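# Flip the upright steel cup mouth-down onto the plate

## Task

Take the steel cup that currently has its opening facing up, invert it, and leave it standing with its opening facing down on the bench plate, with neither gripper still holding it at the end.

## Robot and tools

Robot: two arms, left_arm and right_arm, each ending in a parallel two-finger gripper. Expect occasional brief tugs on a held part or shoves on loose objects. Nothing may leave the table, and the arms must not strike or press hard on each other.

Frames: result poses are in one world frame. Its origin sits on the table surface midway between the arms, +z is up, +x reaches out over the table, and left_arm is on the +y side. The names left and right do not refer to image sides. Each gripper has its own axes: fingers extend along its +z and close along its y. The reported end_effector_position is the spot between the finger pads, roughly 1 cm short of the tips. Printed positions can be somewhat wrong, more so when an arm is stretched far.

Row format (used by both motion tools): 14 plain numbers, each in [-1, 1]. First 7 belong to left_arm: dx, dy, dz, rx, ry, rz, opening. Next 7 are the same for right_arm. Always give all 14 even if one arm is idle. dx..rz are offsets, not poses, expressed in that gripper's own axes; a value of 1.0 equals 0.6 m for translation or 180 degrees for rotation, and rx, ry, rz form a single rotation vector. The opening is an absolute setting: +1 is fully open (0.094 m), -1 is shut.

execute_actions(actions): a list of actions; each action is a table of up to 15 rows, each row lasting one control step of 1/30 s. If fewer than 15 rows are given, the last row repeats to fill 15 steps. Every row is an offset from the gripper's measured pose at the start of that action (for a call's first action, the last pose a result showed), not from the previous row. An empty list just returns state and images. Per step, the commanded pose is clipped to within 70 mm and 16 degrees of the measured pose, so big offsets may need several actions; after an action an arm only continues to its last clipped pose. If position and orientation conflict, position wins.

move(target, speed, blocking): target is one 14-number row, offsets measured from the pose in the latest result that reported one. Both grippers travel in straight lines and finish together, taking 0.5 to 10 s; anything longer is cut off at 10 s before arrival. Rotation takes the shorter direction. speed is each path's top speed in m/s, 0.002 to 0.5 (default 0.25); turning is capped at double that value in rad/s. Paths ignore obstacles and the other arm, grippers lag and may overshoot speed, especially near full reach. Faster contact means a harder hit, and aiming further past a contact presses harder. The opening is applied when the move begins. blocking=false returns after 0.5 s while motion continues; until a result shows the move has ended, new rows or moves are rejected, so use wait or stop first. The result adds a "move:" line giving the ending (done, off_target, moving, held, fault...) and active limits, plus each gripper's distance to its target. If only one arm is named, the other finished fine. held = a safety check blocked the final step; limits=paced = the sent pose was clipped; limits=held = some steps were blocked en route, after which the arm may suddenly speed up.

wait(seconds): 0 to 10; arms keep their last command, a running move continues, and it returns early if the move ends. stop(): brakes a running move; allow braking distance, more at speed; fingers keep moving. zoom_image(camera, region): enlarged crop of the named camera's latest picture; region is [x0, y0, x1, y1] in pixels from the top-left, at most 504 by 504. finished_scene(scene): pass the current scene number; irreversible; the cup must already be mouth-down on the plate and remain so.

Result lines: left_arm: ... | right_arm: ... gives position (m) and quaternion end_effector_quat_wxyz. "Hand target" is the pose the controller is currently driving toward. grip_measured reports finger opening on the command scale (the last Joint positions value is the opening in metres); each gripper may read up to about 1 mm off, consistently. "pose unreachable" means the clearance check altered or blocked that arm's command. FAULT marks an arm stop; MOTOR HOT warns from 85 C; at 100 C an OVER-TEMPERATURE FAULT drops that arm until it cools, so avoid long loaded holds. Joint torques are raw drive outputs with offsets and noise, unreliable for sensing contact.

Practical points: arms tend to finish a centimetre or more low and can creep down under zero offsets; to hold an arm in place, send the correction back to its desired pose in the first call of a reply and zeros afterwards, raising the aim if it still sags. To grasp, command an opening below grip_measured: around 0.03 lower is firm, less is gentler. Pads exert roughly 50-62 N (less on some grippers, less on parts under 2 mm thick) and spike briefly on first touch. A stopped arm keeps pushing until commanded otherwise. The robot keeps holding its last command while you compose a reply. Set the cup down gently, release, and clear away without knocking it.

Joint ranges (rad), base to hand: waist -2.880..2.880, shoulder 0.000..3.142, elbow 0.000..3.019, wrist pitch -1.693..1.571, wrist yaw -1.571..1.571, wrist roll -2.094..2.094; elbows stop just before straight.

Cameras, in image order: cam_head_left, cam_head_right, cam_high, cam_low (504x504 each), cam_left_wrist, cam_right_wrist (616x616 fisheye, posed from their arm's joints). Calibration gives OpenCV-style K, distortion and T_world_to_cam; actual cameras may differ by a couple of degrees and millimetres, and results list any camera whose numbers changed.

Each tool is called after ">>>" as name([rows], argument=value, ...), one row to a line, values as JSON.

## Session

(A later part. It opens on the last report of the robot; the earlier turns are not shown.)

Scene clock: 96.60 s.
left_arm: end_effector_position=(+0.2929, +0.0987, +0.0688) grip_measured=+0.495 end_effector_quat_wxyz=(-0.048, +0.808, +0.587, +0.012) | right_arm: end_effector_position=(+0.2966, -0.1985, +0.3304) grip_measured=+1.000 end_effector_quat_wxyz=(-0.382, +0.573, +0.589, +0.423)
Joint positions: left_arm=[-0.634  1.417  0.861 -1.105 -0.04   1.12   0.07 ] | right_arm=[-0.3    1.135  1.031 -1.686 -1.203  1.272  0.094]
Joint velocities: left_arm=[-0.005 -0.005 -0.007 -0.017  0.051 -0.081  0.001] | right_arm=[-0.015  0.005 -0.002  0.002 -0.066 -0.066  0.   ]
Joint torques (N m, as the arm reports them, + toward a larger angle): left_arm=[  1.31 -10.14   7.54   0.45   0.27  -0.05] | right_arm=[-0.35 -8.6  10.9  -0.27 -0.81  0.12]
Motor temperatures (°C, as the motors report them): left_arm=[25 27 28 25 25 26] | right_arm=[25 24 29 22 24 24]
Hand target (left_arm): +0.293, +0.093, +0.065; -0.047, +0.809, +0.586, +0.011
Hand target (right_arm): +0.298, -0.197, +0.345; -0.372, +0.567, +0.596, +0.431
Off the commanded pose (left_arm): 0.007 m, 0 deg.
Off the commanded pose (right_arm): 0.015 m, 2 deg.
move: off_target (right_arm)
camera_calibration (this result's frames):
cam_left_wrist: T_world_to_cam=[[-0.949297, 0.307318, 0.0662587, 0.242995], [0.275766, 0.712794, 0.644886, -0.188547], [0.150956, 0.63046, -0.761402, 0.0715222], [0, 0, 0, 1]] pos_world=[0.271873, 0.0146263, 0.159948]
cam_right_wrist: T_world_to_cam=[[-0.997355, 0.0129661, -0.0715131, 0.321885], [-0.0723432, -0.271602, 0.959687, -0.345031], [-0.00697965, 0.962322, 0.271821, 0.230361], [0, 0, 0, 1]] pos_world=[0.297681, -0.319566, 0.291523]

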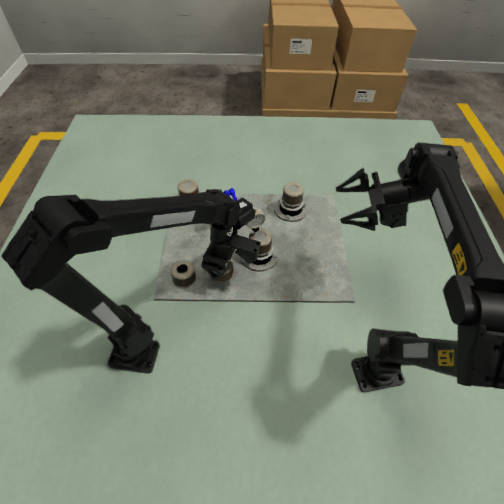

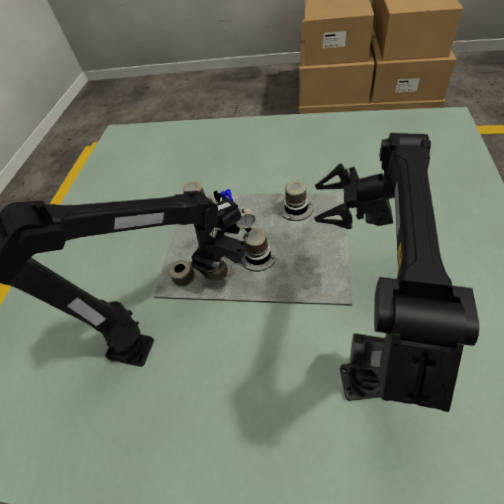

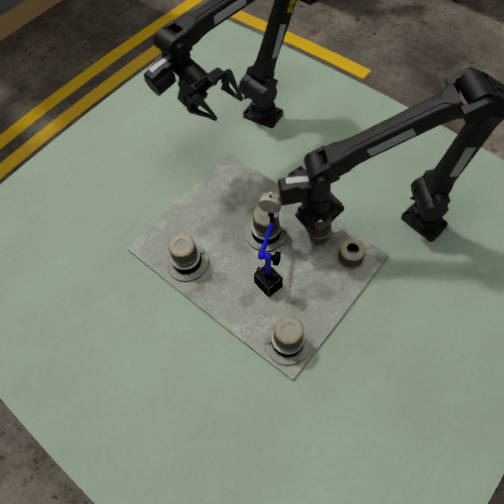

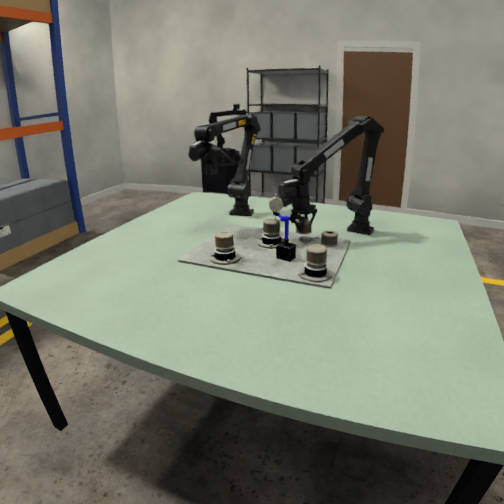

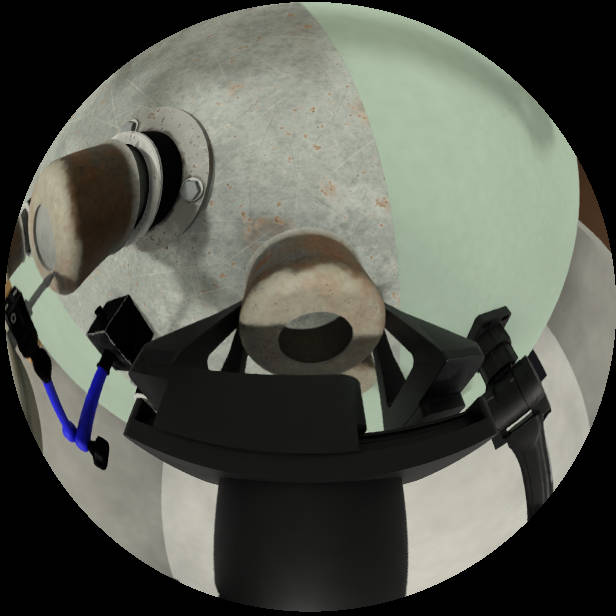

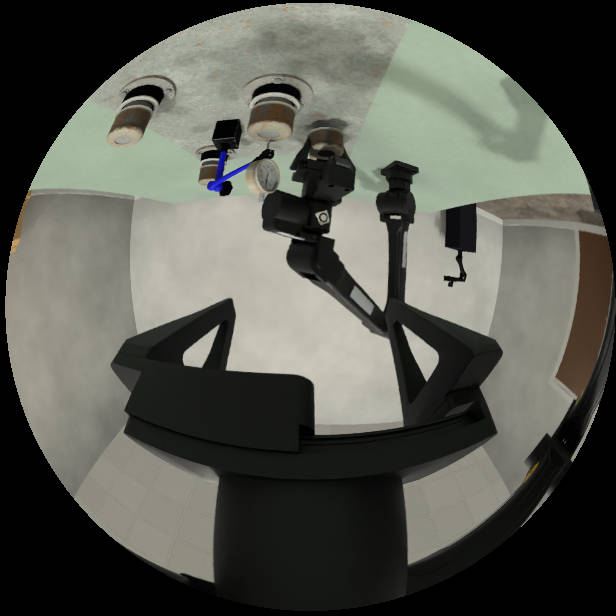

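>>> move(target=[0.005,0.02,0.045,-0.02,0,0,0.42,0.03,0,0,0,0,0,1], speed=0.03)

>>> zoom_image(camera="cam_low", region=[240,170,380,290])

Scene clock: 100.63 s.
left_arm: end_effector_position=(+0.3046, +0.0933, +0.0567) grip_measured=+0.495 end_effector_quat_wxyz=(-0.003, +0.810, +0.586, +0.032) | right_arm: end_effector_position=(+0.2939, -0.1940, +0.3319) grip_measured=+1.000 end_effector_quat_wxyz=(-0.392, +0.579, +0.583, +0.414)
Joint positions: left_arm=[-0.633  1.407  0.815 -0.974 -0.064  1.126  0.07 ] | right_arm=[-0.285  1.13   1.031 -1.686 -1.205  1.311  0.094]
Joint velocities: left_arm=[ 0.005 -0.005  0.002  0.007  0.066  0.022 -0.001] | right_arm=[-0.015 -0.005  0.012 -0.007  0.051  0.11   0.   ]
Joint torques (N m, as the arm reports them, + toward a larger angle): left_arm=[ 3.28 -8.16  6.43  0.5  -0.01  0.1 ] | right_arm=[-0.4  -8.37 11.03 -0.22 -0.81  0.11]
Motor temperatures (°C, as the motors report them): left_arm=[25 27 28 25 25 26] | right_arm=[25 24 29 22 24 24]
Hand target (left_arm): +0.303, +0.101, +0.042; -0.022, +0.809, +0.586, +0.030
Hand target (right_arm): +0.295, -0.192, +0.347; -0.382, +0.573, +0.589, +0.423
Off the commanded pose (left_arm): 0.017 m, 2 deg.
Off the commanded pose (right_arm): 0.016 m, 2 deg.
move: off_target (left_arm, right_arm)
camera_calibration (this result's frames):
cam_left_wrist: T_world_to_cam=[[-0.948641, 0.314962, -0.0296434, 0.261161], [0.226647, 0.742022, 0.6309, -0.167117], [0.220706, 0.591779, -0.775298, 0.0470736], [0, 0, 0, 1]] pos_world=[0.275235, 0.0138918, 0.149672]
cam_right_wrist: T_world_to_cam=[[-0.999109, 0.0126256, -0.0402635, 0.309347], [-0.0421827, -0.274338, 0.960708, -0.355203], [0.00108366, 0.96155, 0.274626, 0.222214], [0, 0, 0, 1]] pos_world=[0.293847, -0.315021, 0.292676]

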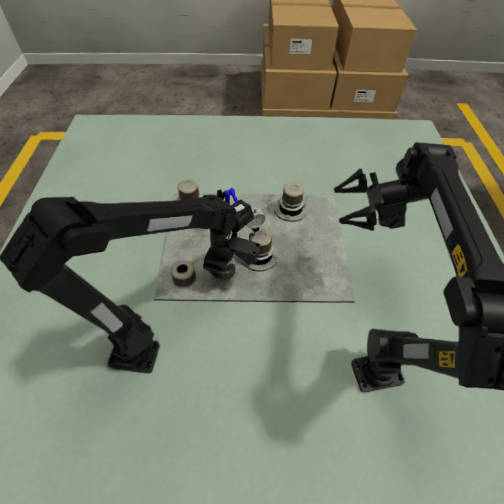

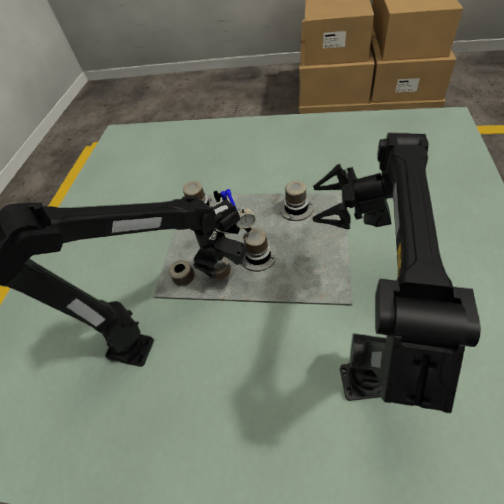

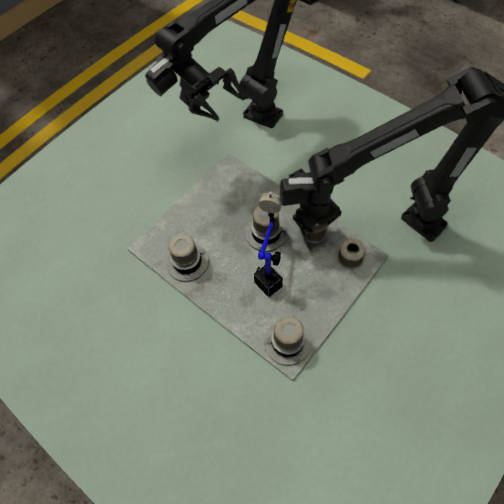

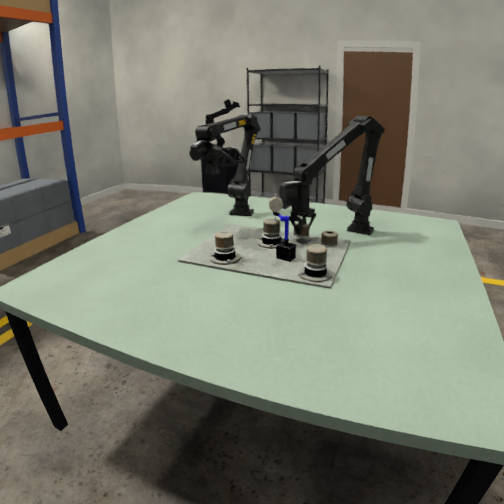

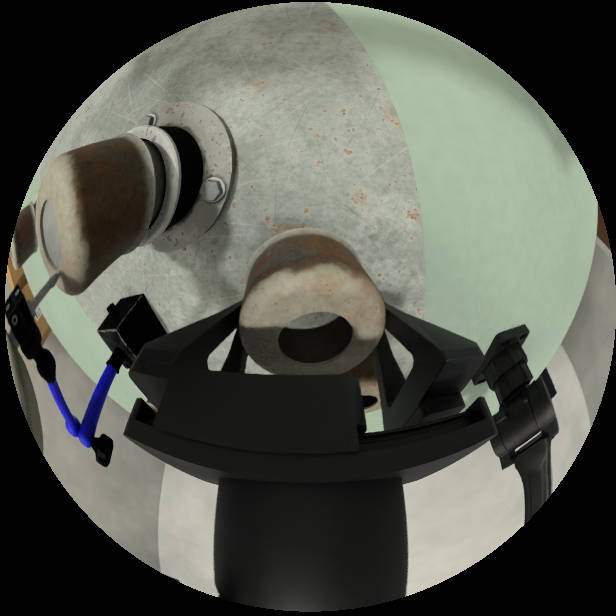

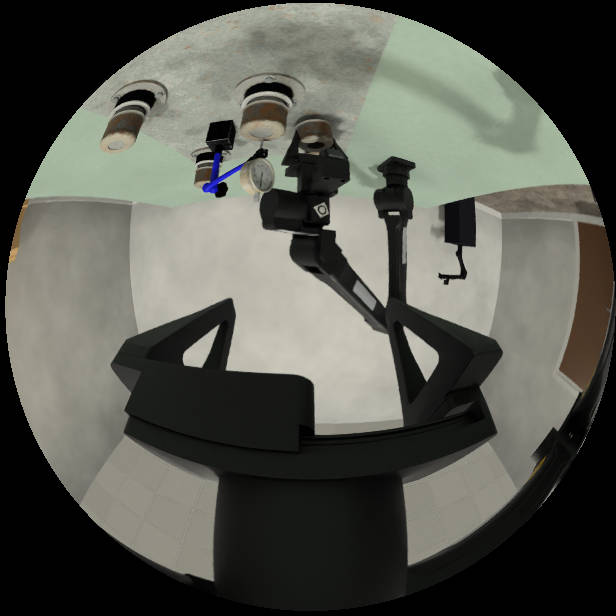

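Region (240, 170, 380, 290) of cam_low's 504x504 image, scaled by 3.600, with more detail than that image has; it fills the top 432 rows of this view, and the rest is white.

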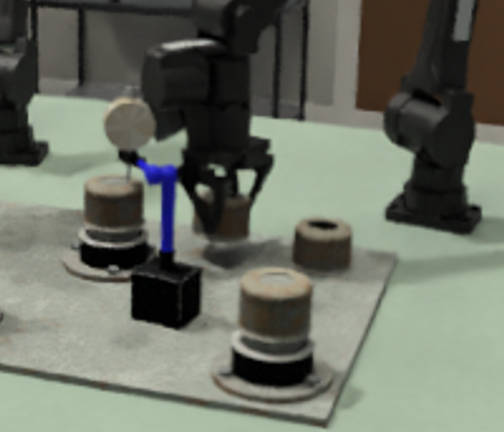

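>>> move(target=[0.02,-0.005,0.04,0.005,0,0,0.42,0.03,0,0,0,0,0,1], speed=0.03)

>>> zoom_image(camera="cam_low", region=[240,170,380,290])

Scene clock: 105.33 s.
left_arm: end_effector_position=(+0.3014, +0.1062, +0.0368) grip_measured=+0.494 end_effector_quat_wxyz=(-0.012, +0.811, +0.584, +0.027) | right_arm: end_effector_position=(+0.2916, -0.1897, +0.3329) grip_measured=+1.000 end_effector_quat_wxyz=(-0.403, +0.585, +0.575, +0.405)
Joint positions: left_arm=[-0.609  1.426  0.771 -0.927 -0.058  1.154  0.07 ] | right_arm=[-0.271  1.128  1.031 -1.686 -1.208  1.35   0.094]
Joint velocities: left_arm=[-0.005 -0.005 -0.022  0.012 -0.066  0.007  0.   ] | right_arm=[-0.005 -0.015 -0.017  0.002 -0.037  0.022  0.   ]
Joint torques (N m, as the arm reports them, + toward a larger angle): left_arm=[  3.22 -10.01   6.98   0.74   0.12   0.09] | right_arm=[-0.42 -8.57 11.13 -0.18 -0.81  0.12]
Motor temperatures (°C, as the motors report them): left_arm=[25 27 27 25 25 26] | right_arm=[25 24 29 22 24 24]
Hand target (left_arm): +0.306, +0.107, +0.033; -0.010, +0.810, +0.586, +0.028
Hand target (right_arm): +0.293, -0.188, +0.348; -0.392, +0.579, +0.583, +0.414
Off the commanded pose (left_arm): 0.006 m, 0 deg.
Off the commanded pose (right_arm): 0.016 m, 2 deg.
move: off_target (right_arm)
camera_calibration (this result's frames):
cam_left_wrist: T_world_to_cam=[[-0.948058, 0.317947, -0.00977988, 0.252193], [0.240383, 0.736235, 0.632593, -0.166919], [0.208332, 0.597384, -0.774422, 0.0277797], [0, 0, 0, 1]] pos_world=[0.27343, 0.0261124, 0.129571]
cam_right_wrist: T_world_to_cam=[[-0.999905, 0.0124591, -0.00595179, 0.295839], [-0.0091736, -0.277271, 0.960748, -0.365252], [0.0103198, 0.960711, 0.277359, 0.213985], [0, 0, 0, 1]] pos_world=[0.290252, -0.310538, 0.293325]

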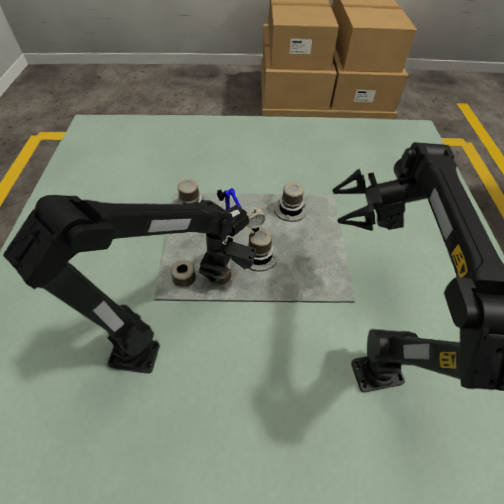

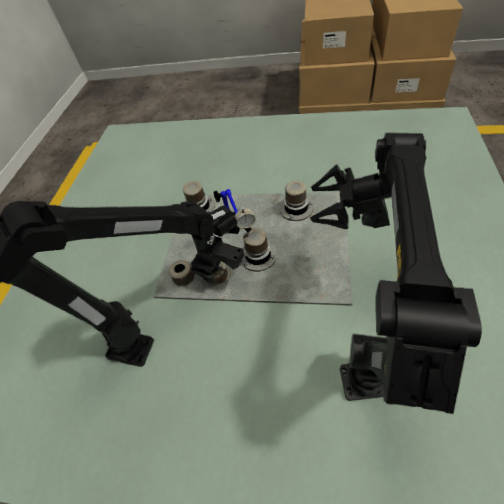

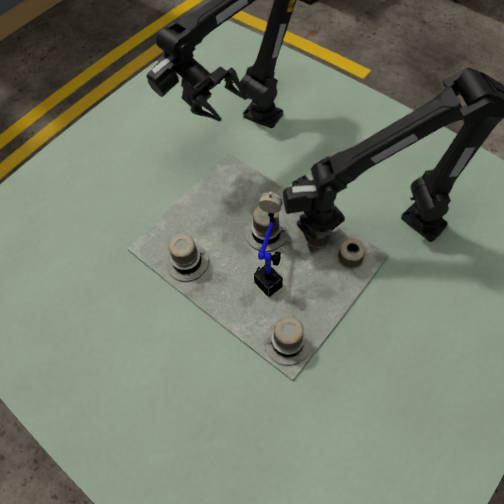

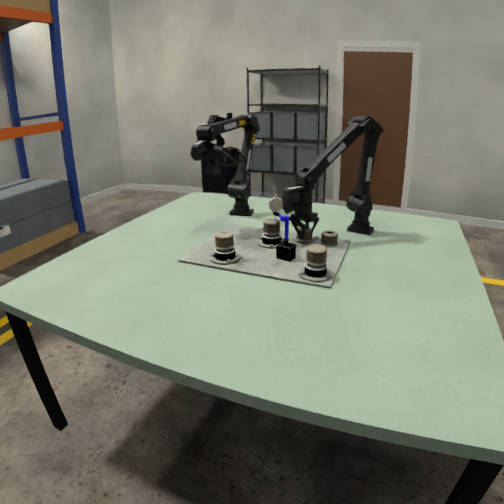

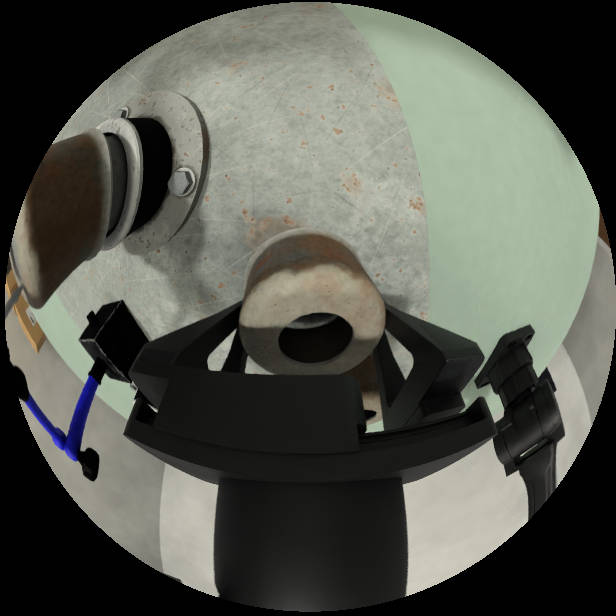

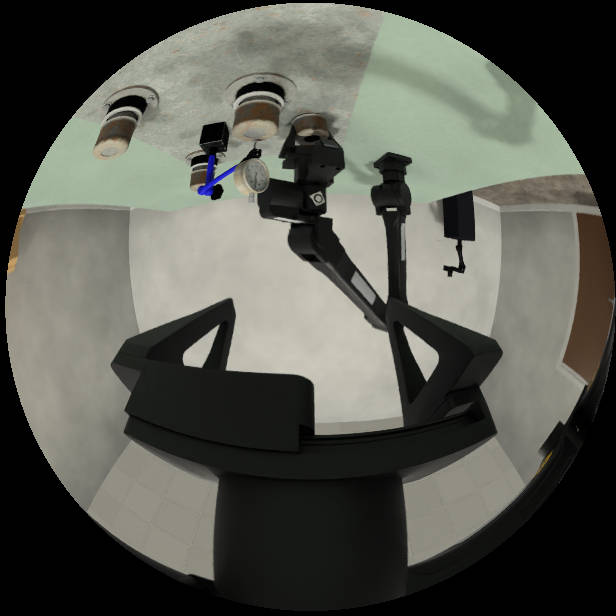

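Region (240, 170, 380, 290) of cam_low's 504x504 image, scaled by 3.600, with more detail than that image has; it fills the top 432 rows of this view, and the rest is white.

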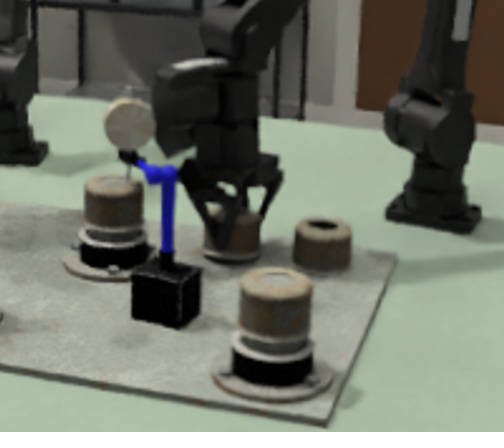

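Down. Release.

>>> move(target=[0,0,0.005,0,0,0,1,0.03,0,0,0,0,0,1], speed=0.03)

>>> move(target=[0.02,0,-0.15,0,0,0,1,0.03,0,0,0,0,0,1], speed=0.12)

>>> finished_scene(scene=1)

Scene clock: 109.23 s.
left_arm: end_effector_position=(+0.3013, +0.1062, +0.0368) grip_measured=+1.000 end_effector_quat_wxyz=(-0.012, +0.811, +0.584, +0.027) | right_arm: end_effector_position=(+0.2896, -0.1853, +0.3333) grip_measured=+1.000 end_effector_quat_wxyz=(-0.414, +0.592, +0.568, +0.395)
Joint positions: left_arm=[-0.609  1.426  0.771 -0.927 -0.057  1.155  0.094] | right_arm=[-0.256  1.127  1.031 -1.686 -1.21   1.389  0.094]
Joint velocities: left_arm=[-0.005  0.005  0.017 -0.012  0.051 -0.037  0.   ] | right_arm=[-0.005 -0.015  0.002 -0.002 -0.051 -0.022  0.   ]
Joint torques (N m, as the arm reports them, + toward a larger angle): left_arm=[  2.38 -10.61   6.61   0.52   0.14   0.  ] | right_arm=[-0.36 -8.43 11.24 -0.15 -0.8   0.13]
Motor temperatures (°C, as the motors report them): left_arm=[25 27 27 25 25 26] | right_arm=[25 24 29 22 24 24]
Hand target (left_arm): +0.301, +0.106, +0.034; -0.012, +0.811, +0.584, +0.027
Hand target (right_arm): +0.291, -0.184, +0.349; -0.403, +0.585, +0.575, +0.405
Off the commanded pose (left_arm): 0.003 m, 0 deg.
Off the commanded pose (right_arm): 0.017 m, 2 deg.
move: off_target (right_arm)
camera_calibration (this result's frames):
cam_left_wrist: T_world_to_cam=[[-0.947699, 0.319023, -0.00956027, 0.251935], [0.24142, 0.736117, 0.632335, -0.167161], [0.208767, 0.596955, -0.774636, 0.027737], [0, 0, 0, 1]] pos_world=[0.273324, 0.0261189, 0.129596]
cam_right_wrist: T_world_to_cam=[[-0.999484, 0.0115118, 0.030003, 0.281482], [0.0255918, -0.27954, 0.959793, -0.374664], [0.019436, 0.960065, 0.279101, 0.206331], [0, 0, 0, 1]] pos_world=[0.286914, -0.306065, 0.293568]

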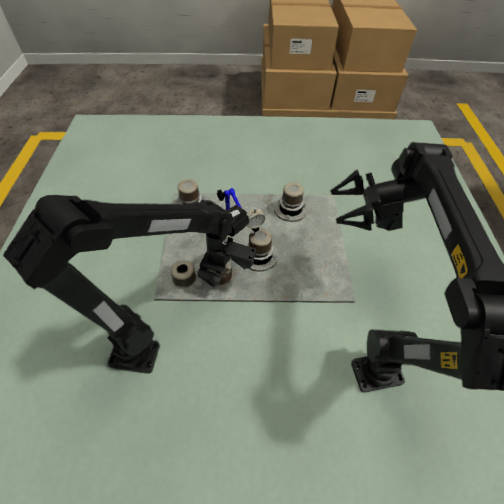

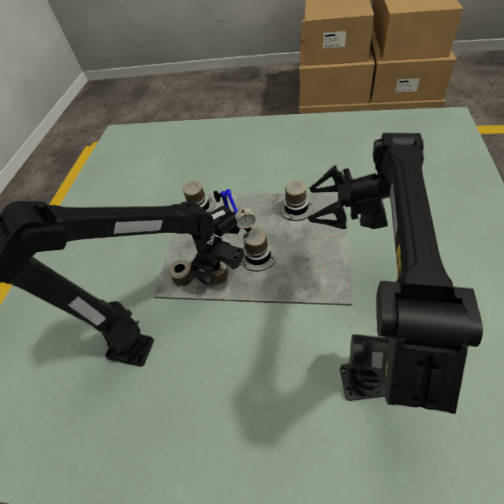

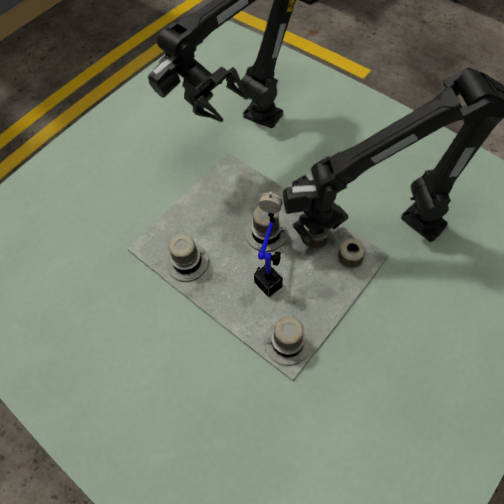

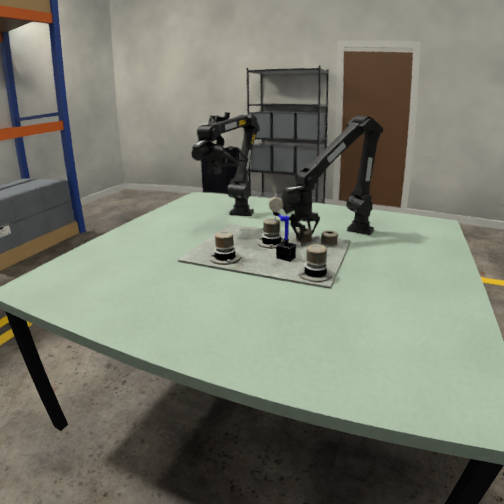

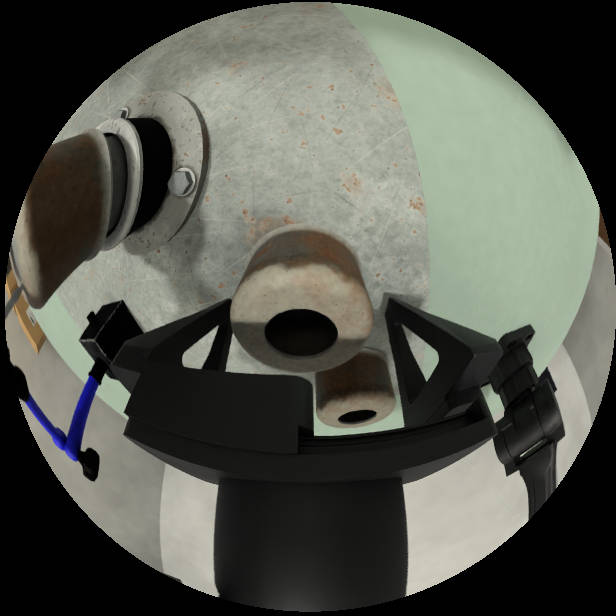

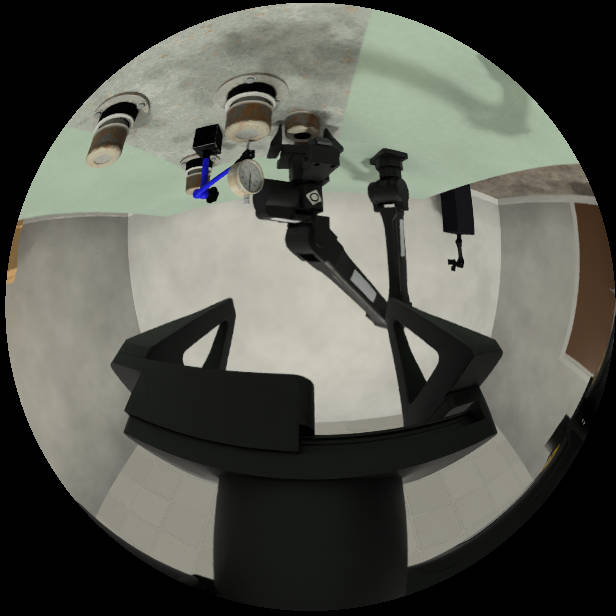

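Scene clock: 110.37 s.
left_arm: end_effector_position=(+0.2900, +0.1203, +0.1106) grip_measured=+1.000 end_effector_quat_wxyz=(-0.031, +0.813, +0.582, +0.023) | right_arm: end_effector_position=(+0.2877, -0.1811, +0.3337) grip_measured=+1.000 end_effector_quat_wxyz=(-0.425, +0.599, +0.559, +0.384)
Joint positions: left_arm=[-0.6    1.287  0.863 -1.197 -0.058  1.167  0.094] | right_arm=[-0.241  1.127  1.031 -1.686 -1.212  1.43   0.094]
Joint velocities: left_arm=[ 0.005 -0.015  0.027  0.012 -0.007 -0.037  0.   ] | right_arm=[-0.015  0.005 -0.002  0.002 -0.066 -0.066  0.   ]
Joint torques (N m, as the arm reports them, + toward a larger angle): left_arm=[  3.23 -10.5   11.17  -0.27   0.12   0.11] | right_arm=[-0.36 -8.33 11.33 -0.13 -0.81  0.14]
Motor temperatures (°C, as the motors report them): left_arm=[25 27 27 25 25 26] | right_arm=[25 24 29 22 24 24]
Hand target (left_arm): +0.303, +0.113, +0.128; -0.011, +0.811, +0.584, +0.027
Hand target (right_arm): +0.290, -0.179, +0.350; -0.414, +0.592, +0.568, +0.395
Off the commanded pose (left_arm): 0.022 m, 2 deg.
Off the commanded pose (right_arm): 0.017 m, 2 deg.
move: off_target (left_arm, right_arm)
camera_calibration (this result's frames):
cam_left_wrist: T_world_to_cam=[[-0.946349, 0.322035, 0.0267906, 0.232603], [0.26267, 0.7183, 0.644244, -0.226878], [0.188225, 0.616716, -0.764351, 0.0812633], [0, 0, 0, 1]] pos_world=[0.264421, 0.0379437, 0.202047]
cam_right_wrist: T_world_to_cam=[[-0.99761, 0.0114577, 0.0681393, 0.26619], [0.0621747, -0.281339, 0.957592, -0.38389], [0.030142, 0.95954, 0.279954, 0.198741], [0, 0, 0, 1]] pos_world=[0.283431, -0.301754, 0.293834]

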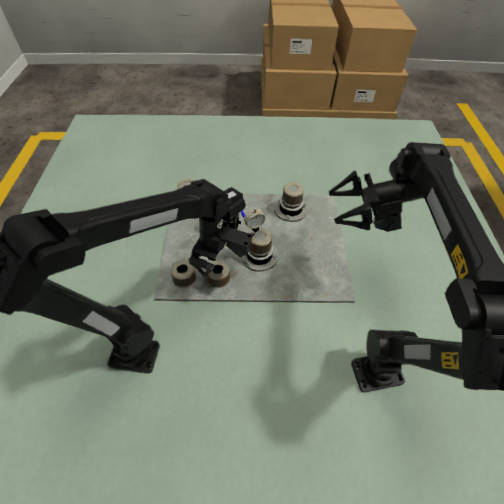

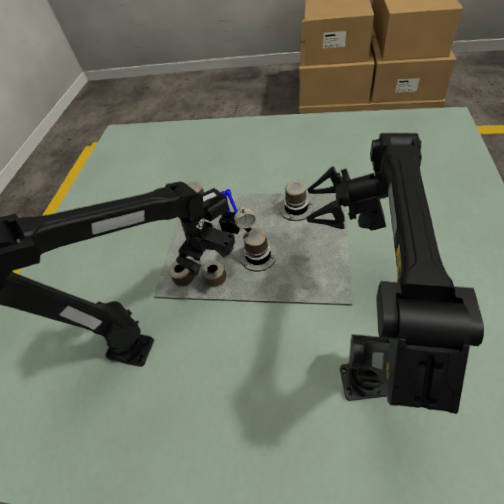

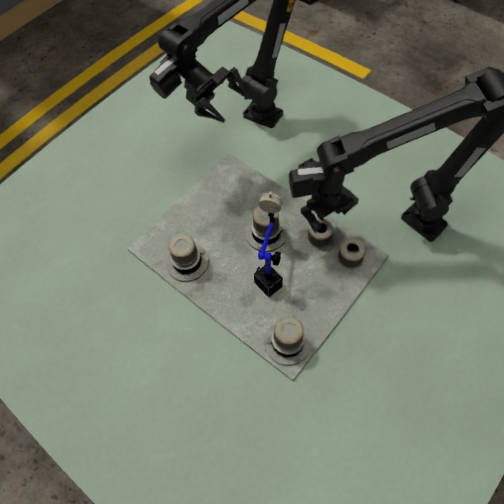

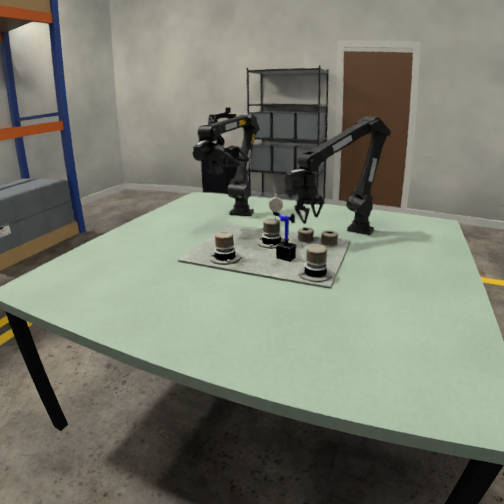

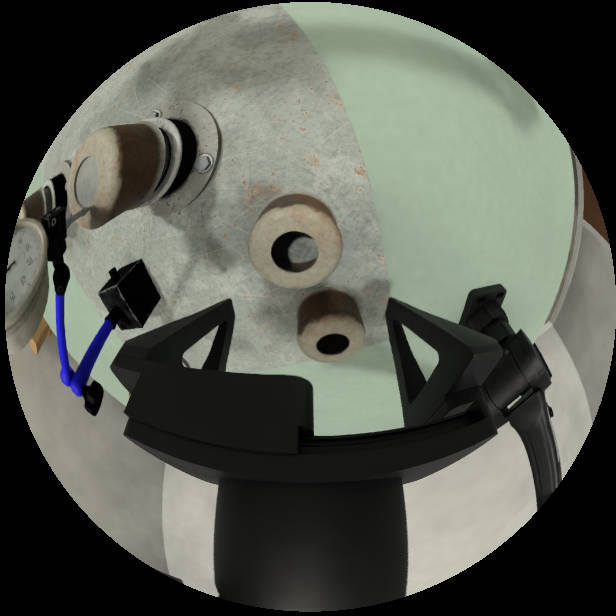

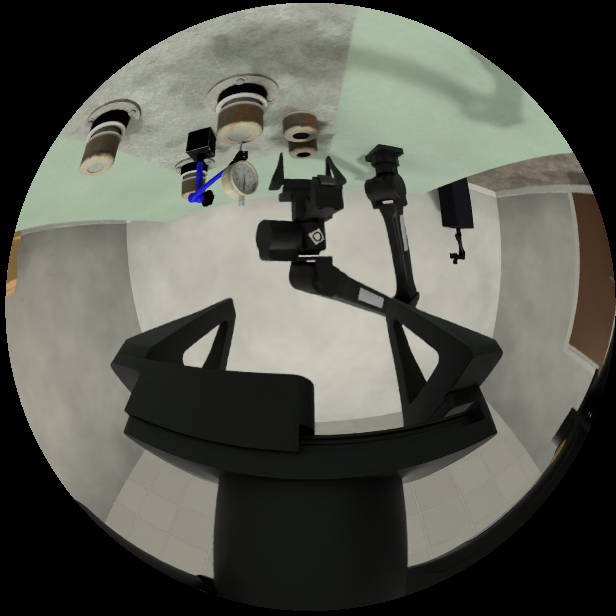

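The scene is finished: the task was done.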